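# Spell the slip's code with tiles in the board rail

## Task

Push letter tiles all the way into the board's empty rail so that they read the code printed on the slip. The board is loose, so at the end it must stand on its own, entirely on the table and as upright as at the start. Anything that stays in place only because the robot is holding it does not count.

## Robot and tools

Robot: two six-joint arms, left_arm and right_arm, each ending in a two-finger parallel gripper. Base poses in the scene frame: left_arm at (+0.008, +0.231, +0.167) m, quat_wxyz (+0.952, -0.263, +0.148, +0.050); right_arm at (-0.006, -0.259, +0.167) m, quat_wxyz (+0.951, +0.242, +0.180, +0.070). Joint ranges in rad, from base to gripper: waist -2.618 to 3.054, shoulder 0.000 to 3.142, elbow 0.000 to 3.142, wrist pitch -1.571 to 1.571, wrist yaw -1.571 to 1.571, wrist roll -2.094 to 2.094. The mounting plates and the metal frame behind the arms are fixed obstacles.

Frame: a single scene frame is used for all poses. Its origin sits on the table surface midway between the arms. +z is up, +x points forward over the table, and left_arm is on the +y side. The arm names do not refer to sides of any image. On each gripper the fingers extend along its own +z and close along its own y. end_effector_position is the point between the finger pads, about 1 cm short of the tips. Reported hand positions can be somewhat wrong, especially at long reach.

execute_actions(actions): actions is a list of up to 15 actions. Each action is a list of up to 15 rows, and each row runs for one control step of 1/30 s. If an action has fewer than 15 rows, its last row repeats to fill 15 steps (0.5 s). Every row holds 16 numbers for both arms: left x, y, z, qw, qx, qy, qz, opening, then the same eight for right. x, y, z are an absolute gripper position in metres and the quaternion is an absolute orientation (w first), both in the scene frame. Opening runs from -1 (closed) to +1 (fully open, 0.093 m). If any target lies more than 0.6 m from that gripper's current position along one of the gripper's own axes, that action is refused for both arms; a malformed action, or a first action failing this check, cancels the whole call. To hold an orientation, repeat the same quaternion in every row instead of copying back the reported one. An empty list just returns state and images.

Motion limits: each step, the command is trimmed to within 70 mm and 16 degrees of the measured pose, then damped inverse kinematics drives the joints, favouring position over orientation. After an action the arm goes at most to its last trimmed pose, so long moves need further commands. Friction can leave the gripper up to about 31 mm off, and very small commands may not move it. Elbows cannot fully straighten.

move(target, speed, blocking): target is one 16-number row laid out as above, absolute poses for both arms. Each gripper travels in a straight line toward its pose, both finishing together, over 0.5 to 10 s (cut off at 10 s). speed is the path's top speed in m/s, 0.002 to 0.5, default 0.25; turning is capped at twice that in rad/s. The opening is applied at the start. Grippers may lag, wander or overshoot speed, and paths ignore obstacles and the other arm. Faster contact and targets set deeper past the contact both push harder. blocking=false returns after 0.5 s while motion continues; call wait or stop before sending new actions or moves. The result adds a move: line giving the ending (done, off_target, moving, held, fault), any limits (paced = the pose was clipped; held = a check blocked some steps, after which motion can jump faster), and each gripper's distance from its pose.

wait(seconds): 0 to 10; arms keep their last command; returns early if a running move finishes. stop(): brakes a running move (needs room; fingers keep moving). zoom_image(camera, region): camera is one of cam_head_left, cam_head_right, cam_low, cam_left_wrist, cam_right_wrist; region is [x0, y0, x1, y1] in pixels of that camera's last image, top-left origin, at most 504 by 504. show_instructions(): shows the reference image(s), here the letter rail manual. read_manual(section): returns the URDF licence texts, section "licences". finished_scene(scene): ends the current scene, given its number, permanently; the goal must hold afterwards.

Results: the state line left_arm: … | right_arm: … gives each gripper's position and quaternion. Hand target lines show where each controller is currently heading. grip_measured is the finger motor position on the opening scale; pads meet near -0.94 and each mm of object width adds about 0.0208, with a fixed per-gripper error up to 0.02. Commanding below the contact reading squeezes harder, up to about 50 to 62 N per pad; keep sending the same closing value to keep a grip. Joint positions end with the gripper opening in metres. Pose unreachable means a clearance check altered or blocked that arm's command; too close warns of contact with the other arm or its plate and frame half. FAULT lines mark arm stops. MOTOR HOT appears from 75 °C; at 90 °C the arm halts for 10 s, and at 100 °C it goes limp and drops.

Cameras, all 504x504, arrive in the order cam_head_left, cam_head_right, cam_low, cam_left_wrist, cam_right_wrist; calibration lines give K, distortion and T_world_to_cam, and may be slightly off.

The simulation keeps running while you compose a reply, with arms holding their last command. For an arm meant to stay still, resend its full last reported pose and the intended opening each call. Random brief tugs on held parts or pushes on loose items can occur. Avoid knocking anything off the table, tipping or dragging the board, dropping tiles, slamming into things, and letting the arms collide. Before finishing, let go of everything and back away so the board and tiles stand unaided.

Each tool is called after "Request:" as a command line: name --argument value for each argument, lists and objects as JSON in quotes; but a table of rows of numbers goes row by row, as --pt "numbers of a row", without its own name.

Reference images:

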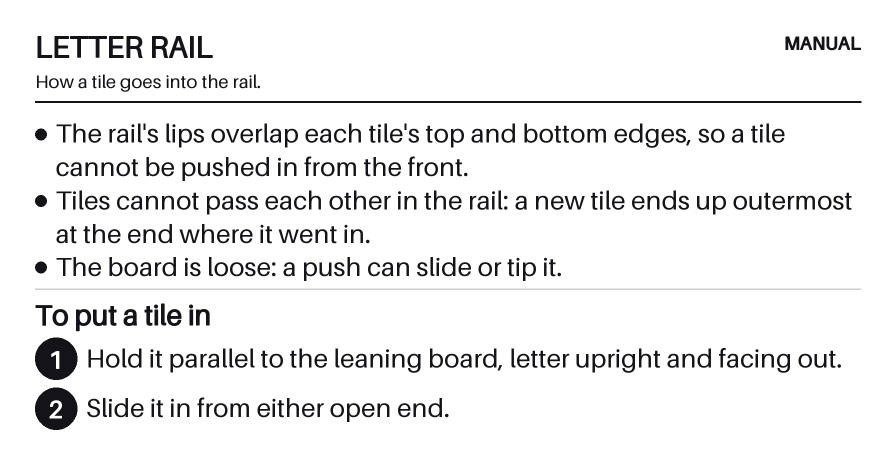

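## Session

Request:
execute_actions --actions '[]'

Scene clock: 0.00 s.
left_arm: end_effector_position=(+0.5135, +0.3095, +0.3149) grip_measured=+1.000 end_effector_quat_wxyz=(+0.159, -0.197, +0.641, -0.725) | right_arm: end_effector_position=(+0.5359, -0.2740, +0.3811) grip_measured=+1.000 end_effector_quat_wxyz=(-0.118, +0.744, +0.551, +0.360)
Joint positions: left_arm=[ 0.15   1.729  1.506 -0.477  1.192 -0.478  0.093] | right_arm=[ 0.137  1.818  2.38  -1.311 -0.034  1.923  0.093]
Joint velocities: left_arm=[-0.007 -0.012  0.002 -0.081 -0.066 -0.007  0.   ] | right_arm=[-0.017  0.002  0.022  0.081  0.022  0.037  0.   ]
Motor temperatures (°C, as the motors report them): left_arm=[28 28 27 27 26 26] | right_arm=[25 26 28 29 27 30]
Hand target (left_arm): +0.513, +0.309, +0.315; -0.159, +0.197, -0.641, +0.725
Hand target (right_arm): +0.536, -0.274, +0.381; -0.118, +0.744, +0.551, +0.360

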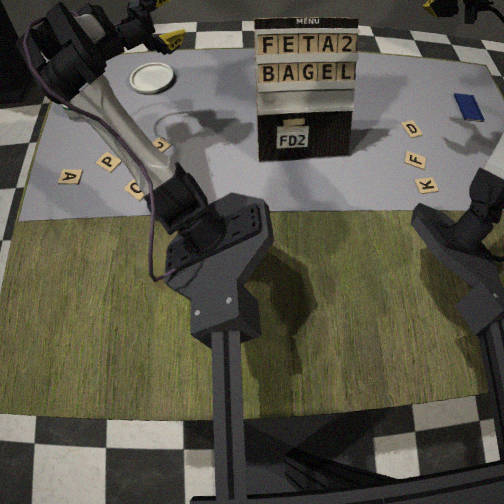

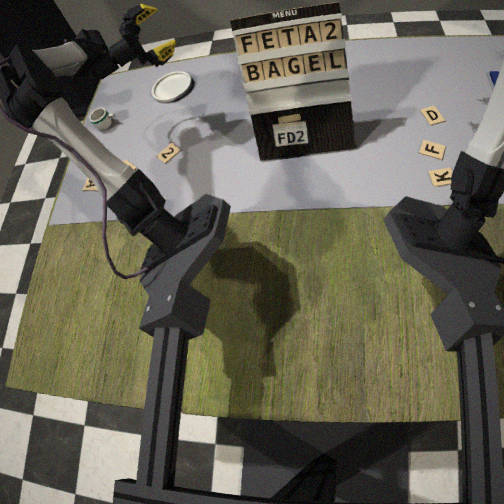

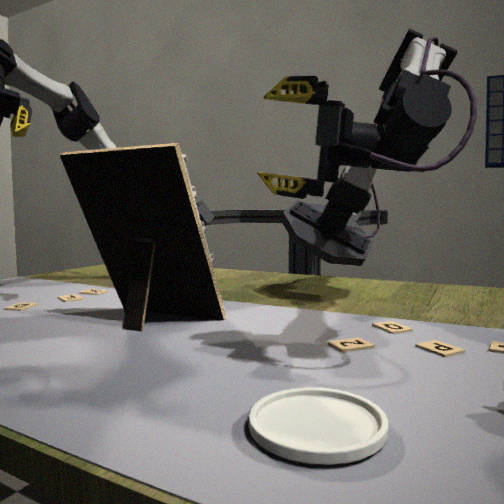

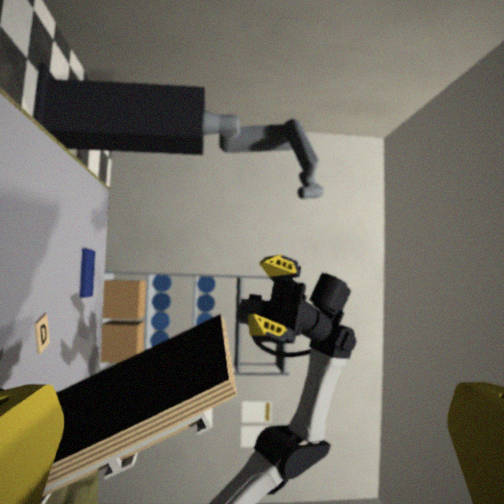

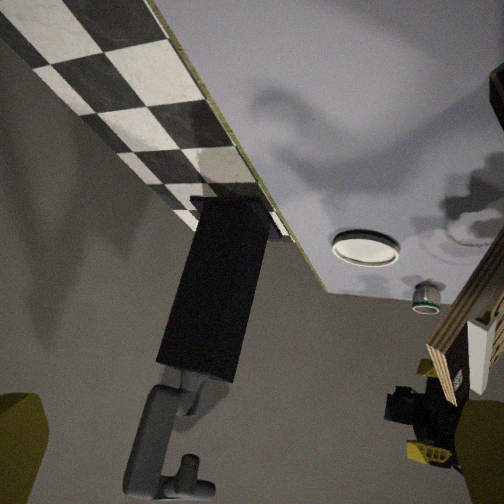

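Request:
zoom_image --camera "cam_head_left" --region '[240, 10, 460, 210]'

Request:
zoom_image --camera "cam_head_right" --region '[220, 0, 460, 200]'

Request:
zoom_image --camera "cam_low" --region '[0, 130, 250, 350]'

Request:
zoom_image --camera "cam_low" --region '[310, 300, 504, 380]'

Region (240, 10, 460, 210) of cam_head_left's 504x504 image, scaled by 2.291, with more detail than that image has; it fills the top 458 rows of this view, and the rest is white.

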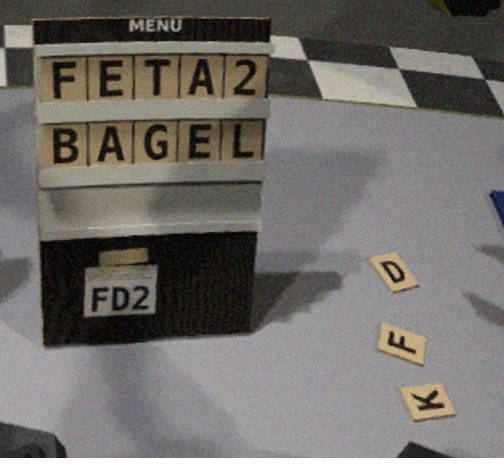

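Region (220, 0, 460, 200) of cam_head_right's 504x504 image, scaled by 2.100, with more detail than that image has.

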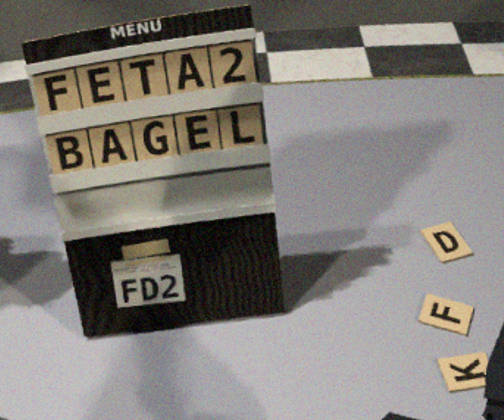

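Region (0, 130, 250, 350) of cam_low's 504x504 image, scaled by 2.016, with more detail than that image has; it fills the top 444 rows of this view, and the rest is white.

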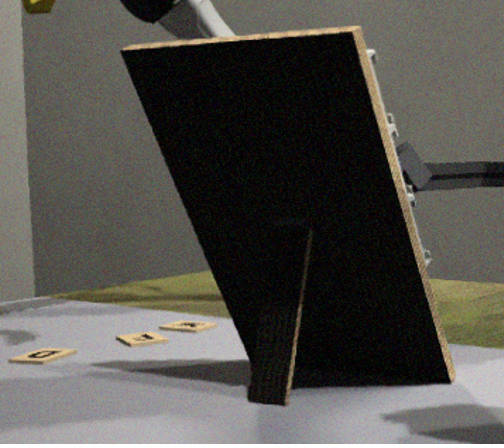

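Region (310, 300, 504, 380) of cam_low's 504x504 image, scaled by 2.598, with more detail than that image has; it fills the top 208 rows of this view, and the rest is white.

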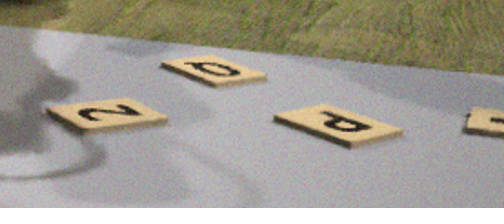

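Request:
move --target '[0.36,0.37,0.15,0,0,1,0,0.5,0.3465,-0.321,0.12,0,-0.609,0.793,0,0.5]'

Scene clock: 12.43 s.
left_arm: end_effector_position=(+0.3628, +0.3696, +0.1472) grip_measured=+0.502 end_effector_quat_wxyz=(-0.007, -0.006, +1.000, -0.005) | right_arm: end_effector_position=(+0.3401, -0.3175, +0.1273) grip_measured=+0.502 end_effector_quat_wxyz=(+0.745, -0.551, +0.370, -0.064)
Joint positions: left_arm=[-0.047  1.58   1.253 -0.926 -0.515  0.128  0.069] | right_arm=[-0.797  2.134  1.156 -1.554 -1.561  2.085  0.069]
Joint velocities: left_arm=[-0.017 -0.007 -0.002  0.007 -0.022 -0.022 -0.001] | right_arm=[ 0.002 -0.017  0.002  0.022 -0.022  0.037 -0.   ]
Motor temperatures (°C, as the motors report them): left_arm=[28 32 28 28 26 26] | right_arm=[25 29 28 30 27 30]
Hand target (left_arm): +0.361, +0.369, +0.148; -0.002, -0.003, +1.000, -0.001
Hand target (right_arm): +0.341, -0.322, +0.121; +0.743, -0.545, +0.384, -0.060
Off the commanded pose (left_arm): 0.004 m, 1 deg.
Off the commanded pose (right_arm): 0.010 m, 102 deg; orientation clipped at the last step of the last action.
joint sent to its limit (right arm) — the command would take joint 4 (wrist pitch) past its lower limit, joint 5 (wrist yaw) past its lower limit and joint 6 (wrist roll) past its upper limit, so those joints were sent only as far as their limits.
move: off_target (right_arm); limits=paced
camera_calibration (this result's frames):
cam_left_wrist: T_world_to_cam=[[-0.00809958, -0.999946, 0.00646408, 0.374509], [-0.895453, 0.0101301, 0.44504, 0.301884], [-0.445082, -0.00218364, -0.895487, 0.378996], [0, 0, 0, 1]] pos_world=[0.442041, 0.372258, 0.202614]
cam_right_wrist: T_world_to_cam=[[0.308451, -0.362411, 0.879498, -0.328996], [0.389551, -0.795371, -0.464366, -0.290656], [0.867818, 0.485843, -0.104155, -0.0451765], [0, 0, 0, 1]] pos_world=[0.253909, -0.328462, 0.149676]

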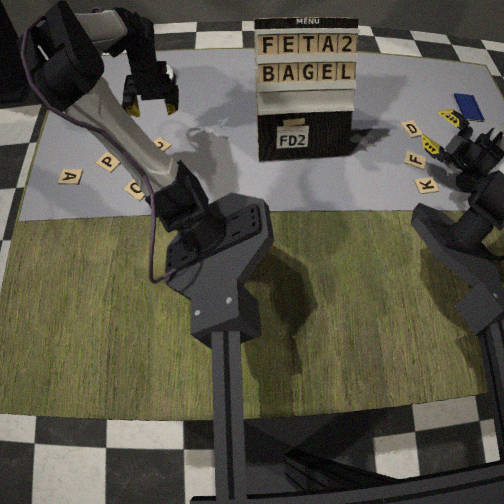

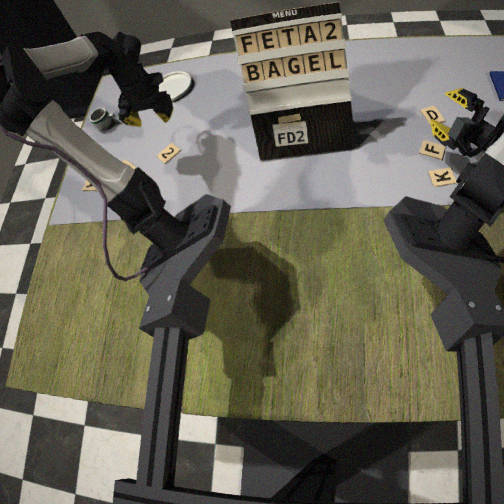

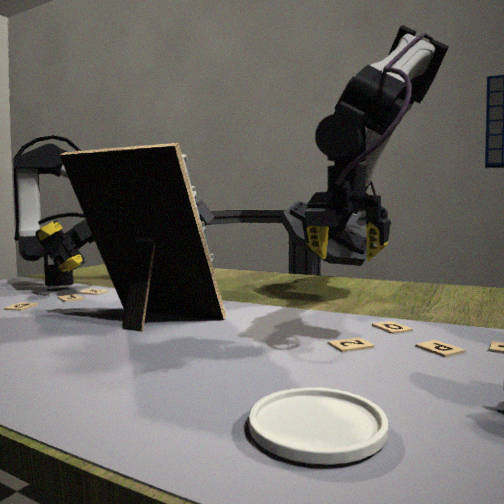

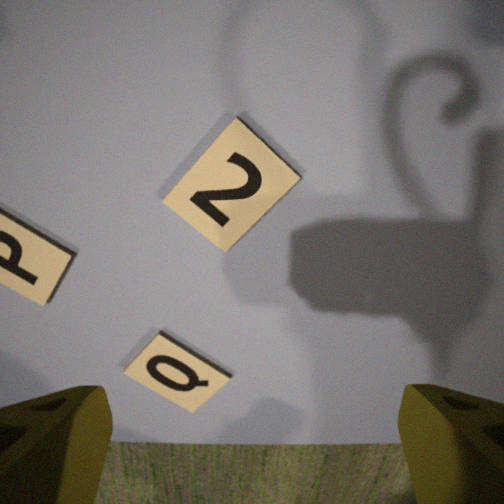

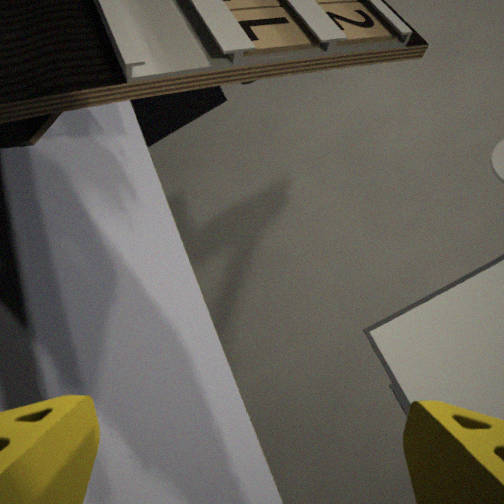

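Request:
move --target '[0.38,0.382,0.06,0,0.375,0.927,0,0.5,0.35,-0.36,0.25,0.5,0,0.866,0,0.5]' --speed 0.4

Request:
move --target '[0.38,0.382,0.03,0,0.375,0.927,0,0.5,0.35,-0.34,0.15,0,-0.3,0.954,0,0.5]' --speed 0.4

Scene clock: 15.20 s.
left_arm: end_effector_position=(+0.3877, +0.3873, +0.0730) grip_measured=+0.502 end_effector_quat_wxyz=(+0.011, +0.369, +0.929, +0.010) | right_arm: end_effector_position=(+0.3518, -0.3570, +0.2472) grip_measured=+0.502 end_effector_quat_wxyz=(-0.700, +0.625, -0.249, +0.240)
Joint positions: left_arm=[ 0.092  1.74   1.217 -0.609 -0.475  1.068  0.069] | right_arm=[-0.834  1.616  1.104 -1.559 -1.562  2.085  0.069]
Joint velocities: left_arm=[-0.002 -0.007 -0.007  0.007  0.022 -0.037 -0.001] | right_arm=[-0.017  0.002 -0.022  0.007 -0.022 -0.066 -0.001]
Motor temperatures (°C, as the motors report them): left_arm=[28 32 28 28 26 26] | right_arm=[25 30 28 31 27 30]
Hand target (left_arm): +0.380, +0.382, +0.061; +0.001, +0.375, +0.927, +0.000
Hand target (right_arm): +0.351, -0.361, +0.250; +0.697, -0.624, +0.256, -0.243
Off the commanded pose (left_arm): 0.016 m, 2 deg.
Off the commanded pose (right_arm): 0.005 m, 111 deg; orientation clipped at the last step of the last action.
joint sent to its limit (right arm) — the command would take joint 4 (wrist pitch) past its lower limit, joint 5 (wrist yaw) past its lower limit and joint 6 (wrist roll) past its upper limit, so those joints were sent only as far as their limits.
move: off_target (left_arm, right_arm); limits=paced
camera_calibration (this result's frames):
cam_left_wrist: T_world_to_cam=[[-0.700705, -0.712773, -0.0310965, 0.552944], [-0.655745, 0.626246, 0.421679, 0.027112], [-0.281088, 0.315864, -0.906212, 0.137745], [0, 0, 0, 1]] pos_world=[0.443948, 0.333636, 0.130588]
cam_right_wrist: T_world_to_cam=[[-0.0292694, -0.0785612, 0.99648, -0.261174], [0.408991, -0.910579, -0.0597757, -0.418971], [0.912069, 0.405801, 0.0587829, -0.108106], [0, 0, 0, 1]] pos_world=[0.262311, -0.358155, 0.241565]

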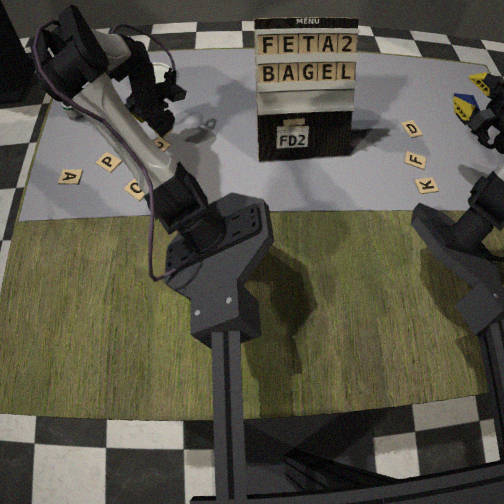

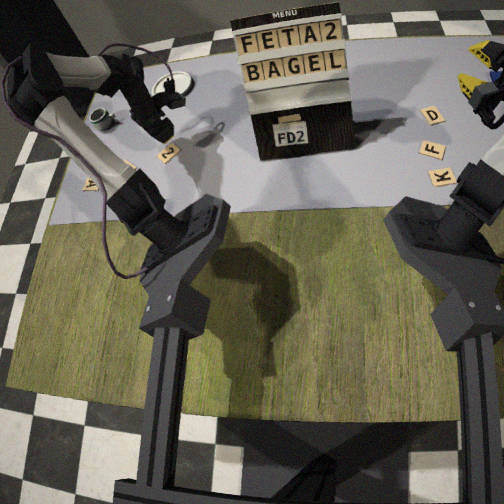

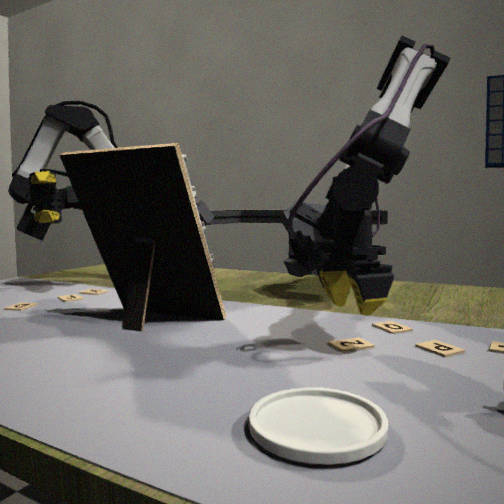

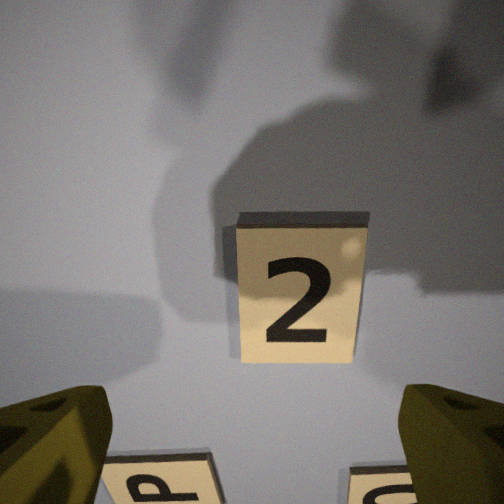

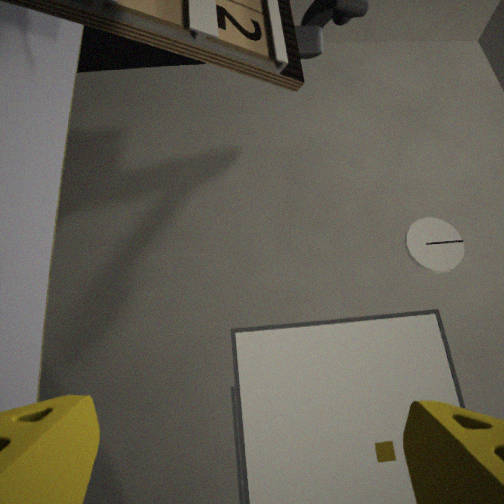

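Scene clock: 18.40 s.
left_arm: end_effector_position=(+0.3888, +0.3876, +0.0433) grip_measured=+0.502 end_effector_quat_wxyz=(+0.010, +0.370, +0.929, +0.011) | right_arm: end_effector_position=(+0.3457, -0.3395, +0.1541) grip_measured=+0.502 end_effector_quat_wxyz=(-0.732, +0.572, -0.353, +0.115)
Joint positions: left_arm=[ 0.13   1.809  1.198 -0.504 -0.46   1.109  0.069] | right_arm=[-0.834  2.     1.14  -1.56  -1.563  2.085  0.069]
Joint velocities: left_arm=[-0.022  0.002 -0.007 -0.007  0.037  0.037 -0.002] | right_arm=[-0.007  0.007  0.007 -0.007 -0.066  0.037 -0.   ]
Motor temperatures (°C, as the motors report them): left_arm=[28 32 28 28 26 26] | right_arm=[25 30 28 31 27 30]
Hand target (left_arm): +0.380, +0.382, +0.031; +0.000, +0.375, +0.927, -0.000
Hand target (right_arm): +0.348, -0.340, +0.150; +0.733, -0.567, +0.359, -0.109
Off the commanded pose (left_arm): 0.017 m, 2 deg.
Off the commanded pose (right_arm): 0.006 m, 119 deg; orientation clipped at the last step of the last action.
joint sent to its limit (right arm) — the command would take joint 4 (wrist pitch) past its lower limit, joint 5 (wrist yaw) past its lower limit and joint 6 (wrist roll) past its upper limit, so those joints were sent only as far as their limits.
move: off_target (left_arm, right_arm); limits=paced
camera_calibration (this result's frames):
cam_left_wrist: T_world_to_cam=[[-0.702395, -0.711089, -0.0315264, 0.553035], [-0.65402, 0.627278, 0.422825, 0.0390496], [-0.280891, 0.317609, -0.905663, 0.110198], [0, 0, 0, 1]] pos_world=[0.444942, 0.333762, 0.100727]
cam_right_wrist: T_world_to_cam=[[0.231122, -0.29676, 0.926561, -0.320564], [0.382588, -0.847902, -0.367, -0.328304], [0.894544, 0.439313, -0.0824317, -0.0649157], [0, 0, 0, 1]] pos_world=[0.257765, -0.344982, 0.171184]

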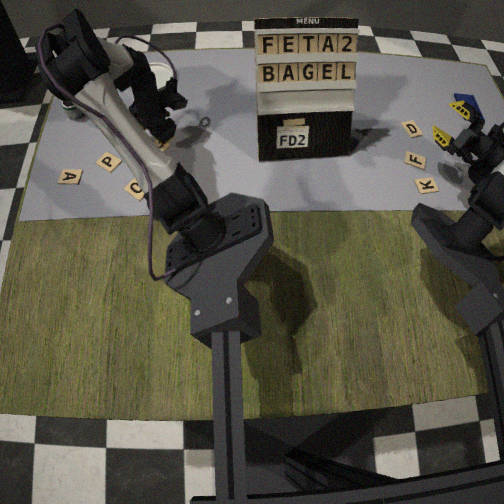

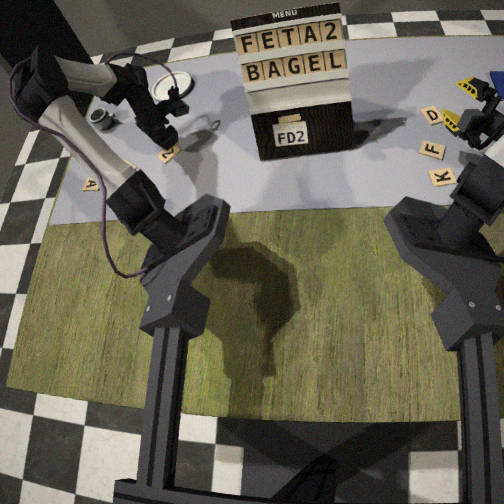

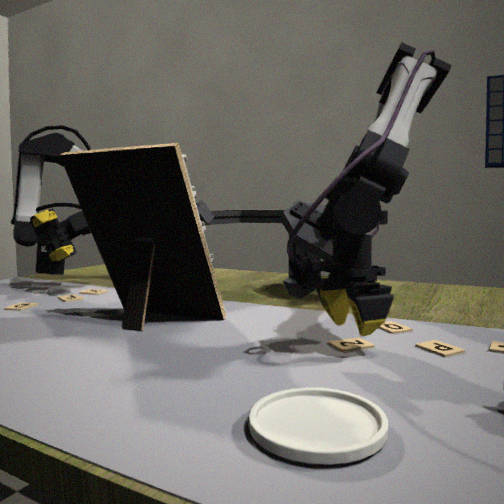

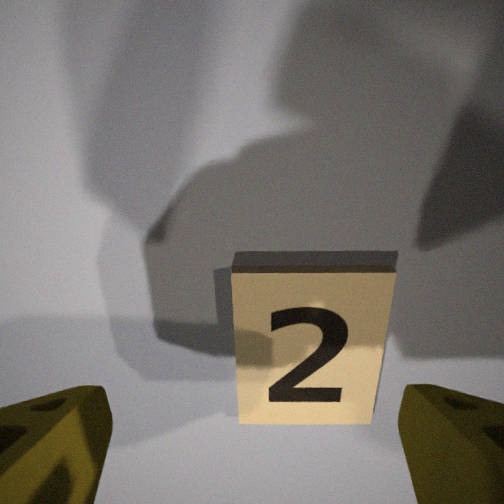

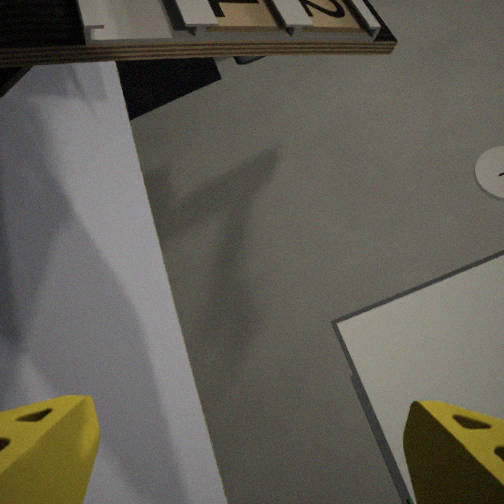

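Request:
move --target '[0.368,0.374,-0.002,0,0.375,0.927,0,0.5,0.48,-0.6,0.33,0.653,0.271,0.653,-0.271,0.5]' --speed 0.4

Scene clock: 21.73 s.
left_arm: end_effector_position=(+0.3783, +0.3803, +0.0133) grip_measured=+0.502 end_effector_quat_wxyz=(+0.009, +0.373, +0.928, +0.011) | right_arm: end_effector_position=(+0.4787, -0.5965, +0.3373) grip_measured=+0.502 end_effector_quat_wxyz=(-0.387, +0.719, +0.050, +0.575)
Joint positions: left_arm=[ 0.159  1.859  1.128 -0.372 -0.448  1.142  0.069] | right_arm=[-1.066  2.082  2.676 -1.561 -1.567  2.086  0.069]
Joint velocities: left_arm=[ 0.002  0.002  0.002  0.007  0.037  0.081 -0.   ] | right_arm=[-0.007 -0.017  0.032  0.007 -0.007  0.007 -0.001]
Motor temperatures (°C, as the motors report them): left_arm=[28 33 28 28 26 26] | right_arm=[25 32 29 31 27 30]
Hand target (left_arm): +0.367, +0.374, -0.001; -0.000, +0.375, +0.927, -0.000
Hand target (right_arm): +0.478, -0.601, +0.328; -0.390, +0.721, +0.041, +0.571
Off the commanded pose (left_arm): 0.019 m, 2 deg.
Off the commanded pose (right_arm): 0.008 m, 159 deg; orientation clipped at the last step of the last action.
joint sent to its limit (right arm) — the command would take joint 4 (wrist pitch) past its lower limit, joint 5 (wrist yaw) past its lower limit and joint 6 (wrist roll) past its upper limit, so those joints were sent only as far as their limits.
move: off_target (left_arm, right_arm); limits=paced
camera_calibration (this result's frames):
cam_left_wrist: T_world_to_cam=[[-0.705784, -0.707779, -0.0303096, 0.539513], [-0.650314, 0.630323, 0.424011, 0.0469101], [-0.281001, 0.31897, -0.90515, 0.0819303], [0, 0, 0, 1]] pos_world=[0.434308, 0.326154, 0.0706212]
cam_right_wrist: T_world_to_cam=[[-0.51153, 0.71117, 0.48226, 0.509286], [-0.0473109, -0.583706, 0.810585, -0.563733], [0.857962, 0.391822, 0.332229, -0.206647], [0, 0, 0, 1]] pos_world=[0.411139, -0.610275, 0.28]

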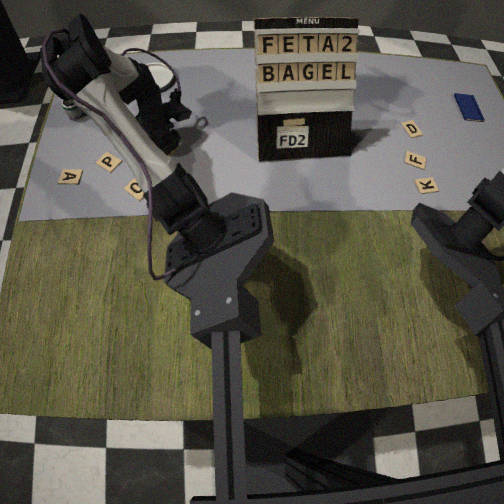

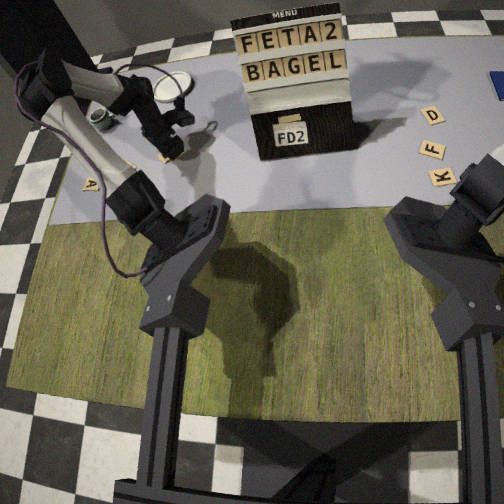

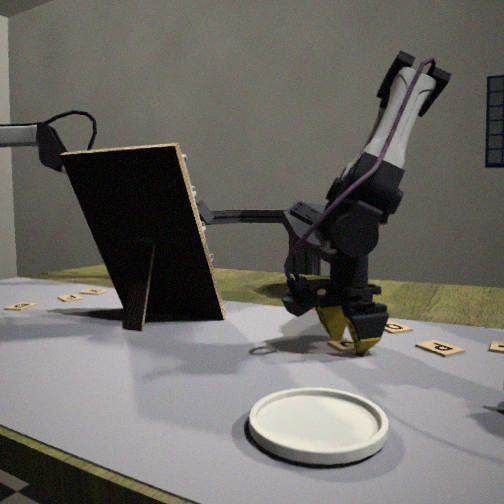

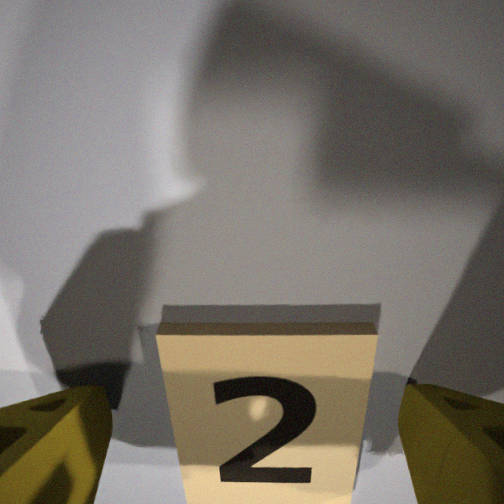

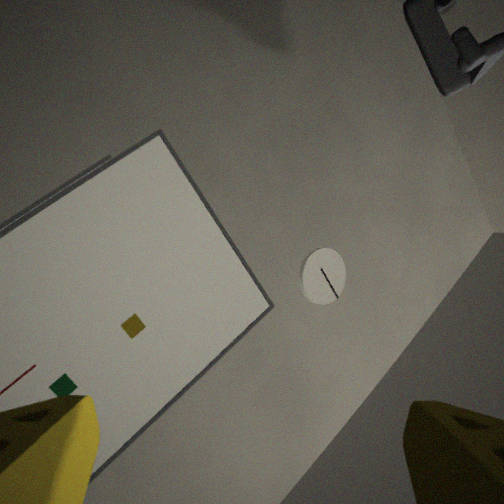

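Request:
move --target '[0.367,0.374,-0.006,0,0.375,0.927,0,0.5,0.345,-0.66,0.17,-0.038,0.995,0.069,0.056,0.5]' --speed 0.4

Request:
move --target '[0.367,0.374,-0.006,0,0.375,0.927,0,-0.2,0.345,-0.45,0.15,0,0.707,0.707,0,0.5]' --speed 0.4

Request:
move --target '[0.33,0.3,0.08,0,0.2,0.98,0,-0.2,0.345,-0.36,0.15,0,0,1,0,0.5]' --speed 0.4

Scene clock: 24.60 s.
left_arm: end_effector_position=(+0.3784, +0.3803, +0.0130) grip_measured=+0.502 end_effector_quat_wxyz=(+0.010, +0.374, +0.927, +0.009) | right_arm: end_effector_position=(+0.3415, -0.6637, +0.1712) grip_measured=+0.502 end_effector_quat_wxyz=(-0.041, +0.995, +0.069, +0.056)
Joint positions: left_arm=[ 0.16   1.859  1.128 -0.372 -0.444  1.147  0.069] | right_arm=[-1.079  1.826  2.17  -1.31  -0.182  2.083  0.069]
Joint velocities: left_arm=[-0.012 -0.027  0.007 -0.022 -0.022  0.066 -0.   ] | right_arm=[-0.007 -0.002 -0.022  0.037  0.007 -0.037 -0.   ]
Motor temperatures (°C, as the motors report them): left_arm=[28 33 28 28 26 26] | right_arm=[25 34 29 31 27 30]
Hand target (left_arm): +0.366, +0.374, -0.005; -0.000, +0.375, +0.927, -0.001
Hand target (right_arm): +0.343, -0.660, +0.172; -0.040, +0.995, +0.071, +0.055
Off the commanded pose (left_arm): 0.023 m, 2 deg.
Off the commanded pose (right_arm): 0.005 m, 0 deg.
joint sent to its limit (right arm) — the command would take joint 6 (wrist roll) past its upper limit, so that joint was sent only as far as its limit.
move: off_target (left_arm)
camera_calibration (this result's frames):
cam_left_wrist: T_world_to_cam=[[-0.70875, -0.704855, -0.0292105, 0.539559], [-0.648135, 0.634249, 0.421484, 0.0447882], [-0.278558, 0.317659, -0.906365, 0.0813424], [0, 0, 0, 1]] pos_world=[0.434099, 0.326065, 0.0706093]
cam_right_wrist: T_world_to_cam=[[-0.159594, 0.985543, 0.0568749, 0.701701], [0.840327, 0.105392, 0.531735, -0.272869], [0.518054, 0.132655, -0.844999, 0.138251], [0, 0, 0, 1]] pos_world=[0.269665, -0.681138, 0.222007]

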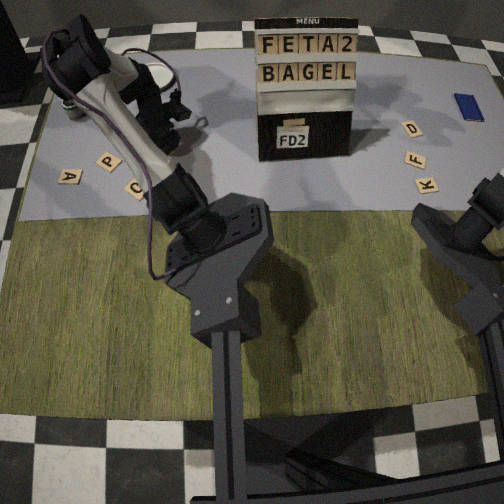

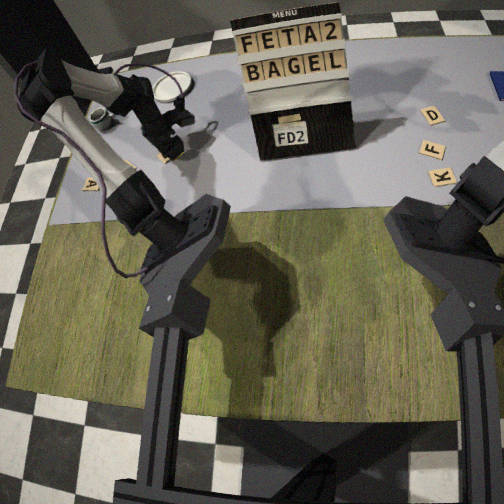

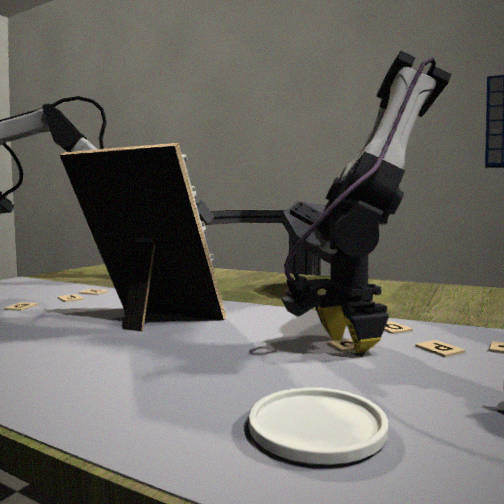

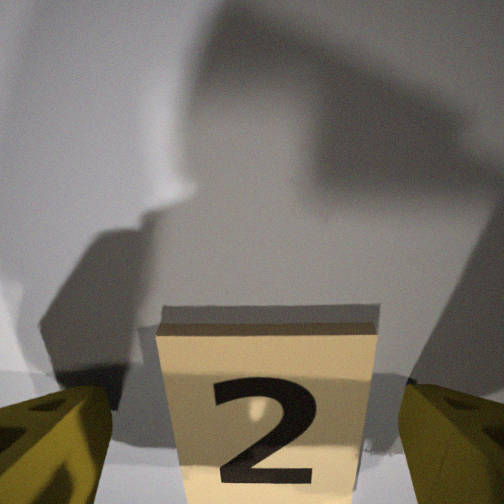

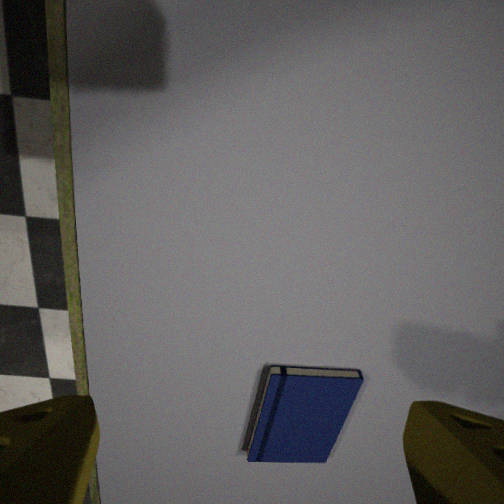

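Scene clock: 27.03 s.
left_arm: end_effector_position=(+0.3794, +0.3802, +0.0130) grip_measured=-0.176 end_effector_quat_wxyz=(+0.013, +0.373, +0.928, +0.009) | right_arm: end_effector_position=(+0.3502, -0.4506, +0.1498) grip_measured=+0.503 end_effector_quat_wxyz=(-0.005, +0.712, +0.703, +0.000)
Joint positions: left_arm=[ 0.161  1.859  1.128 -0.367 -0.439  1.147  0.037] | right_arm=[-0.434  1.415  1.303 -0.934  0.311  1.213  0.069]
Joint velocities: left_arm=[ 0.007 -0.012 -0.022 -0.037 -0.022 -0.007  0.   ] | right_arm=[-0.002  0.017 -0.007  0.037  0.007 -0.022 -0.001]
Motor temperatures (°C, as the motors report them): left_arm=[28 33 28 28 26 26] | right_arm=[25 36 29 31 27 30]
Hand target (left_arm): +0.366, +0.374, -0.005; -0.000, +0.375, +0.927, -0.000
Hand target (right_arm): +0.348, -0.449, +0.151; +0.001, +0.707, +0.707, -0.000
Off the commanded pose (left_arm): 0.023 m, 2 deg.
Off the commanded pose (right_arm): 0.005 m, 1 deg.
move: off_target (left_arm)
camera_calibration (this result's frames):
cam_left_wrist: T_world_to_cam=[[-0.706988, -0.706558, -0.0307376, 0.540201], [-0.651618, 0.63389, 0.416627, 0.0470669], [-0.274887, 0.314579, -0.908558, 0.0813852], [0, 0, 0, 1]] pos_world=[0.434957, 0.326246, 0.0709383]
cam_right_wrist: T_world_to_cam=[[-0.999938, -0.00654215, -0.00898204, 0.351421], [-0.00979968, 0.900254, 0.435255, 0.379097], [0.00523861, 0.435316, -0.900262, 0.411577], [0, 0, 0, 1]] pos_world=[0.352958, -0.518151, 0.20868]

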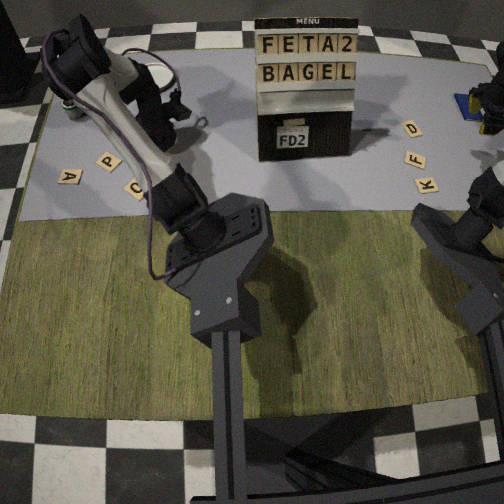

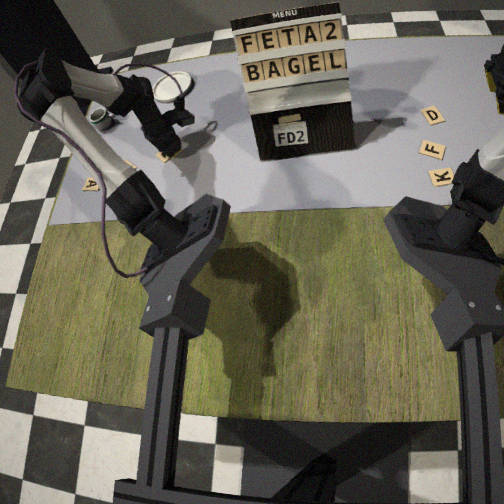

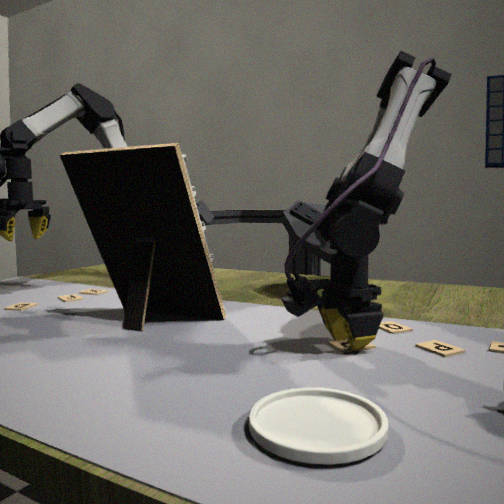

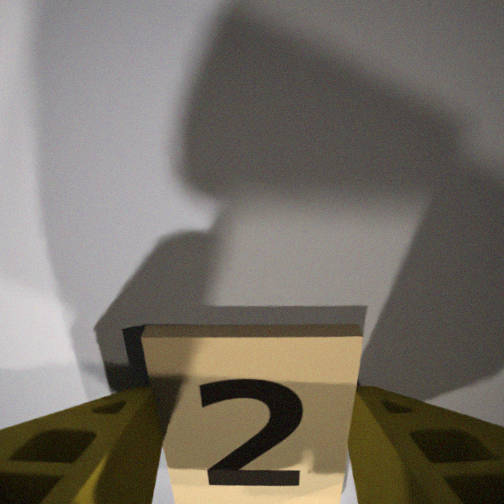

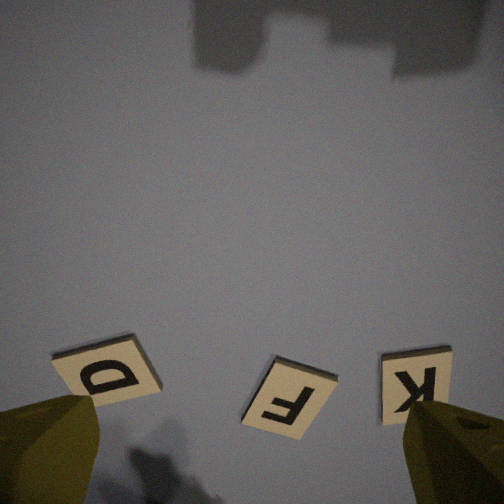

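Scene clock: 29.67 s.
left_arm: end_effector_position=(+0.3396, +0.3012, +0.0780) grip_measured=-0.176 end_effector_quat_wxyz=(+0.009, +0.194, +0.981, -0.002) | right_arm: end_effector_position=(+0.3479, -0.3617, +0.1506) grip_measured=+0.503 end_effector_quat_wxyz=(-0.003, +0.008, +1.000, +0.002)
Joint positions: left_arm=[-0.119  1.672  0.937 -0.521 -0.537  0.471  0.037] | right_arm=[-0.127  1.415  1.162 -0.902  0.455 -0.061  0.069]
Joint velocities: left_arm=[ 0.002 -0.012  0.007  0.066  0.022 -0.081 -0.001] | right_arm=[ 0.017  0.012  0.007  0.095 -0.022 -0.037  0.001]
Motor temperatures (°C, as the motors report them): left_arm=[28 34 28 28 26 26] | right_arm=[25 36 29 30 27 30]
Hand target (left_arm): +0.329, +0.301, +0.080; -0.002, +0.200, +0.980, -0.000
Hand target (right_arm): +0.346, -0.359, +0.150; +0.000, -0.000, +1.000, -0.000
Off the commanded pose (left_arm): 0.010 m, 1 deg.
Off the commanded pose (right_arm): 0.003 m, 1 deg.
move: done
camera_calibration (this result's frames):
cam_left_wrist: T_world_to_cam=[[-0.399844, -0.916573, -0.00429909, 0.415135], [-0.834383, 0.36204, 0.415611, 0.188123], [-0.379381, 0.169766, -0.909532, 0.233602], [0, 0, 0, 1]] pos_world=[0.41158, 0.272735, 0.136067]
cam_right_wrist: T_world_to_cam=[[0.00330893, -0.999819, -0.0187109, -0.357104], [-0.901083, -0.0110949, 0.433505, 0.279435], [-0.433634, 0.0154256, -0.900957, 0.374557], [0, 0, 0, 1]] pos_world=[0.415396, -0.359717, 0.209641]

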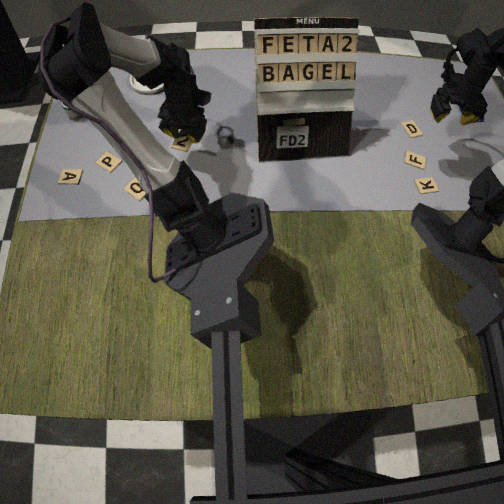

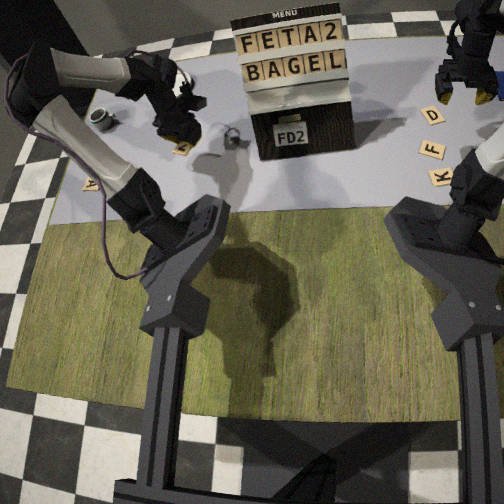

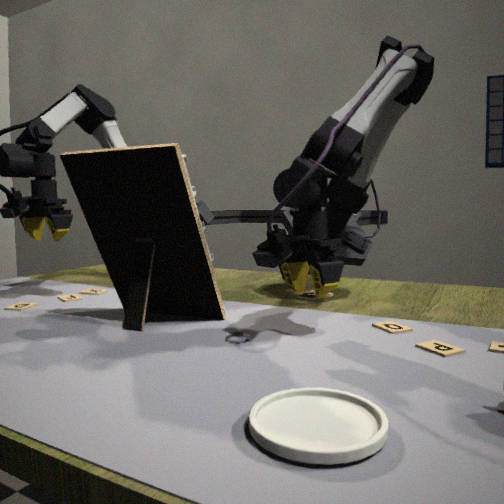

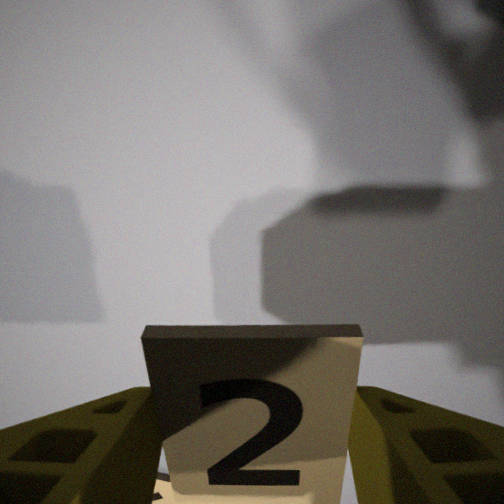

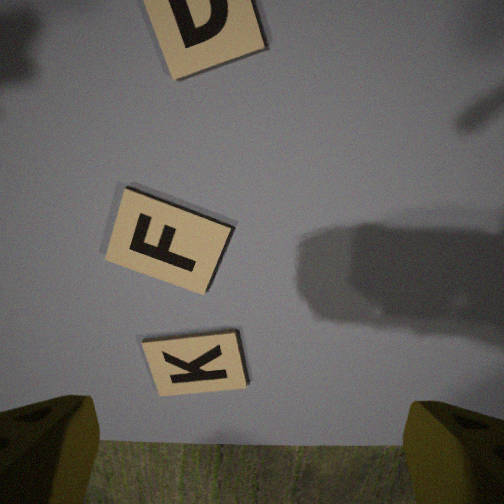

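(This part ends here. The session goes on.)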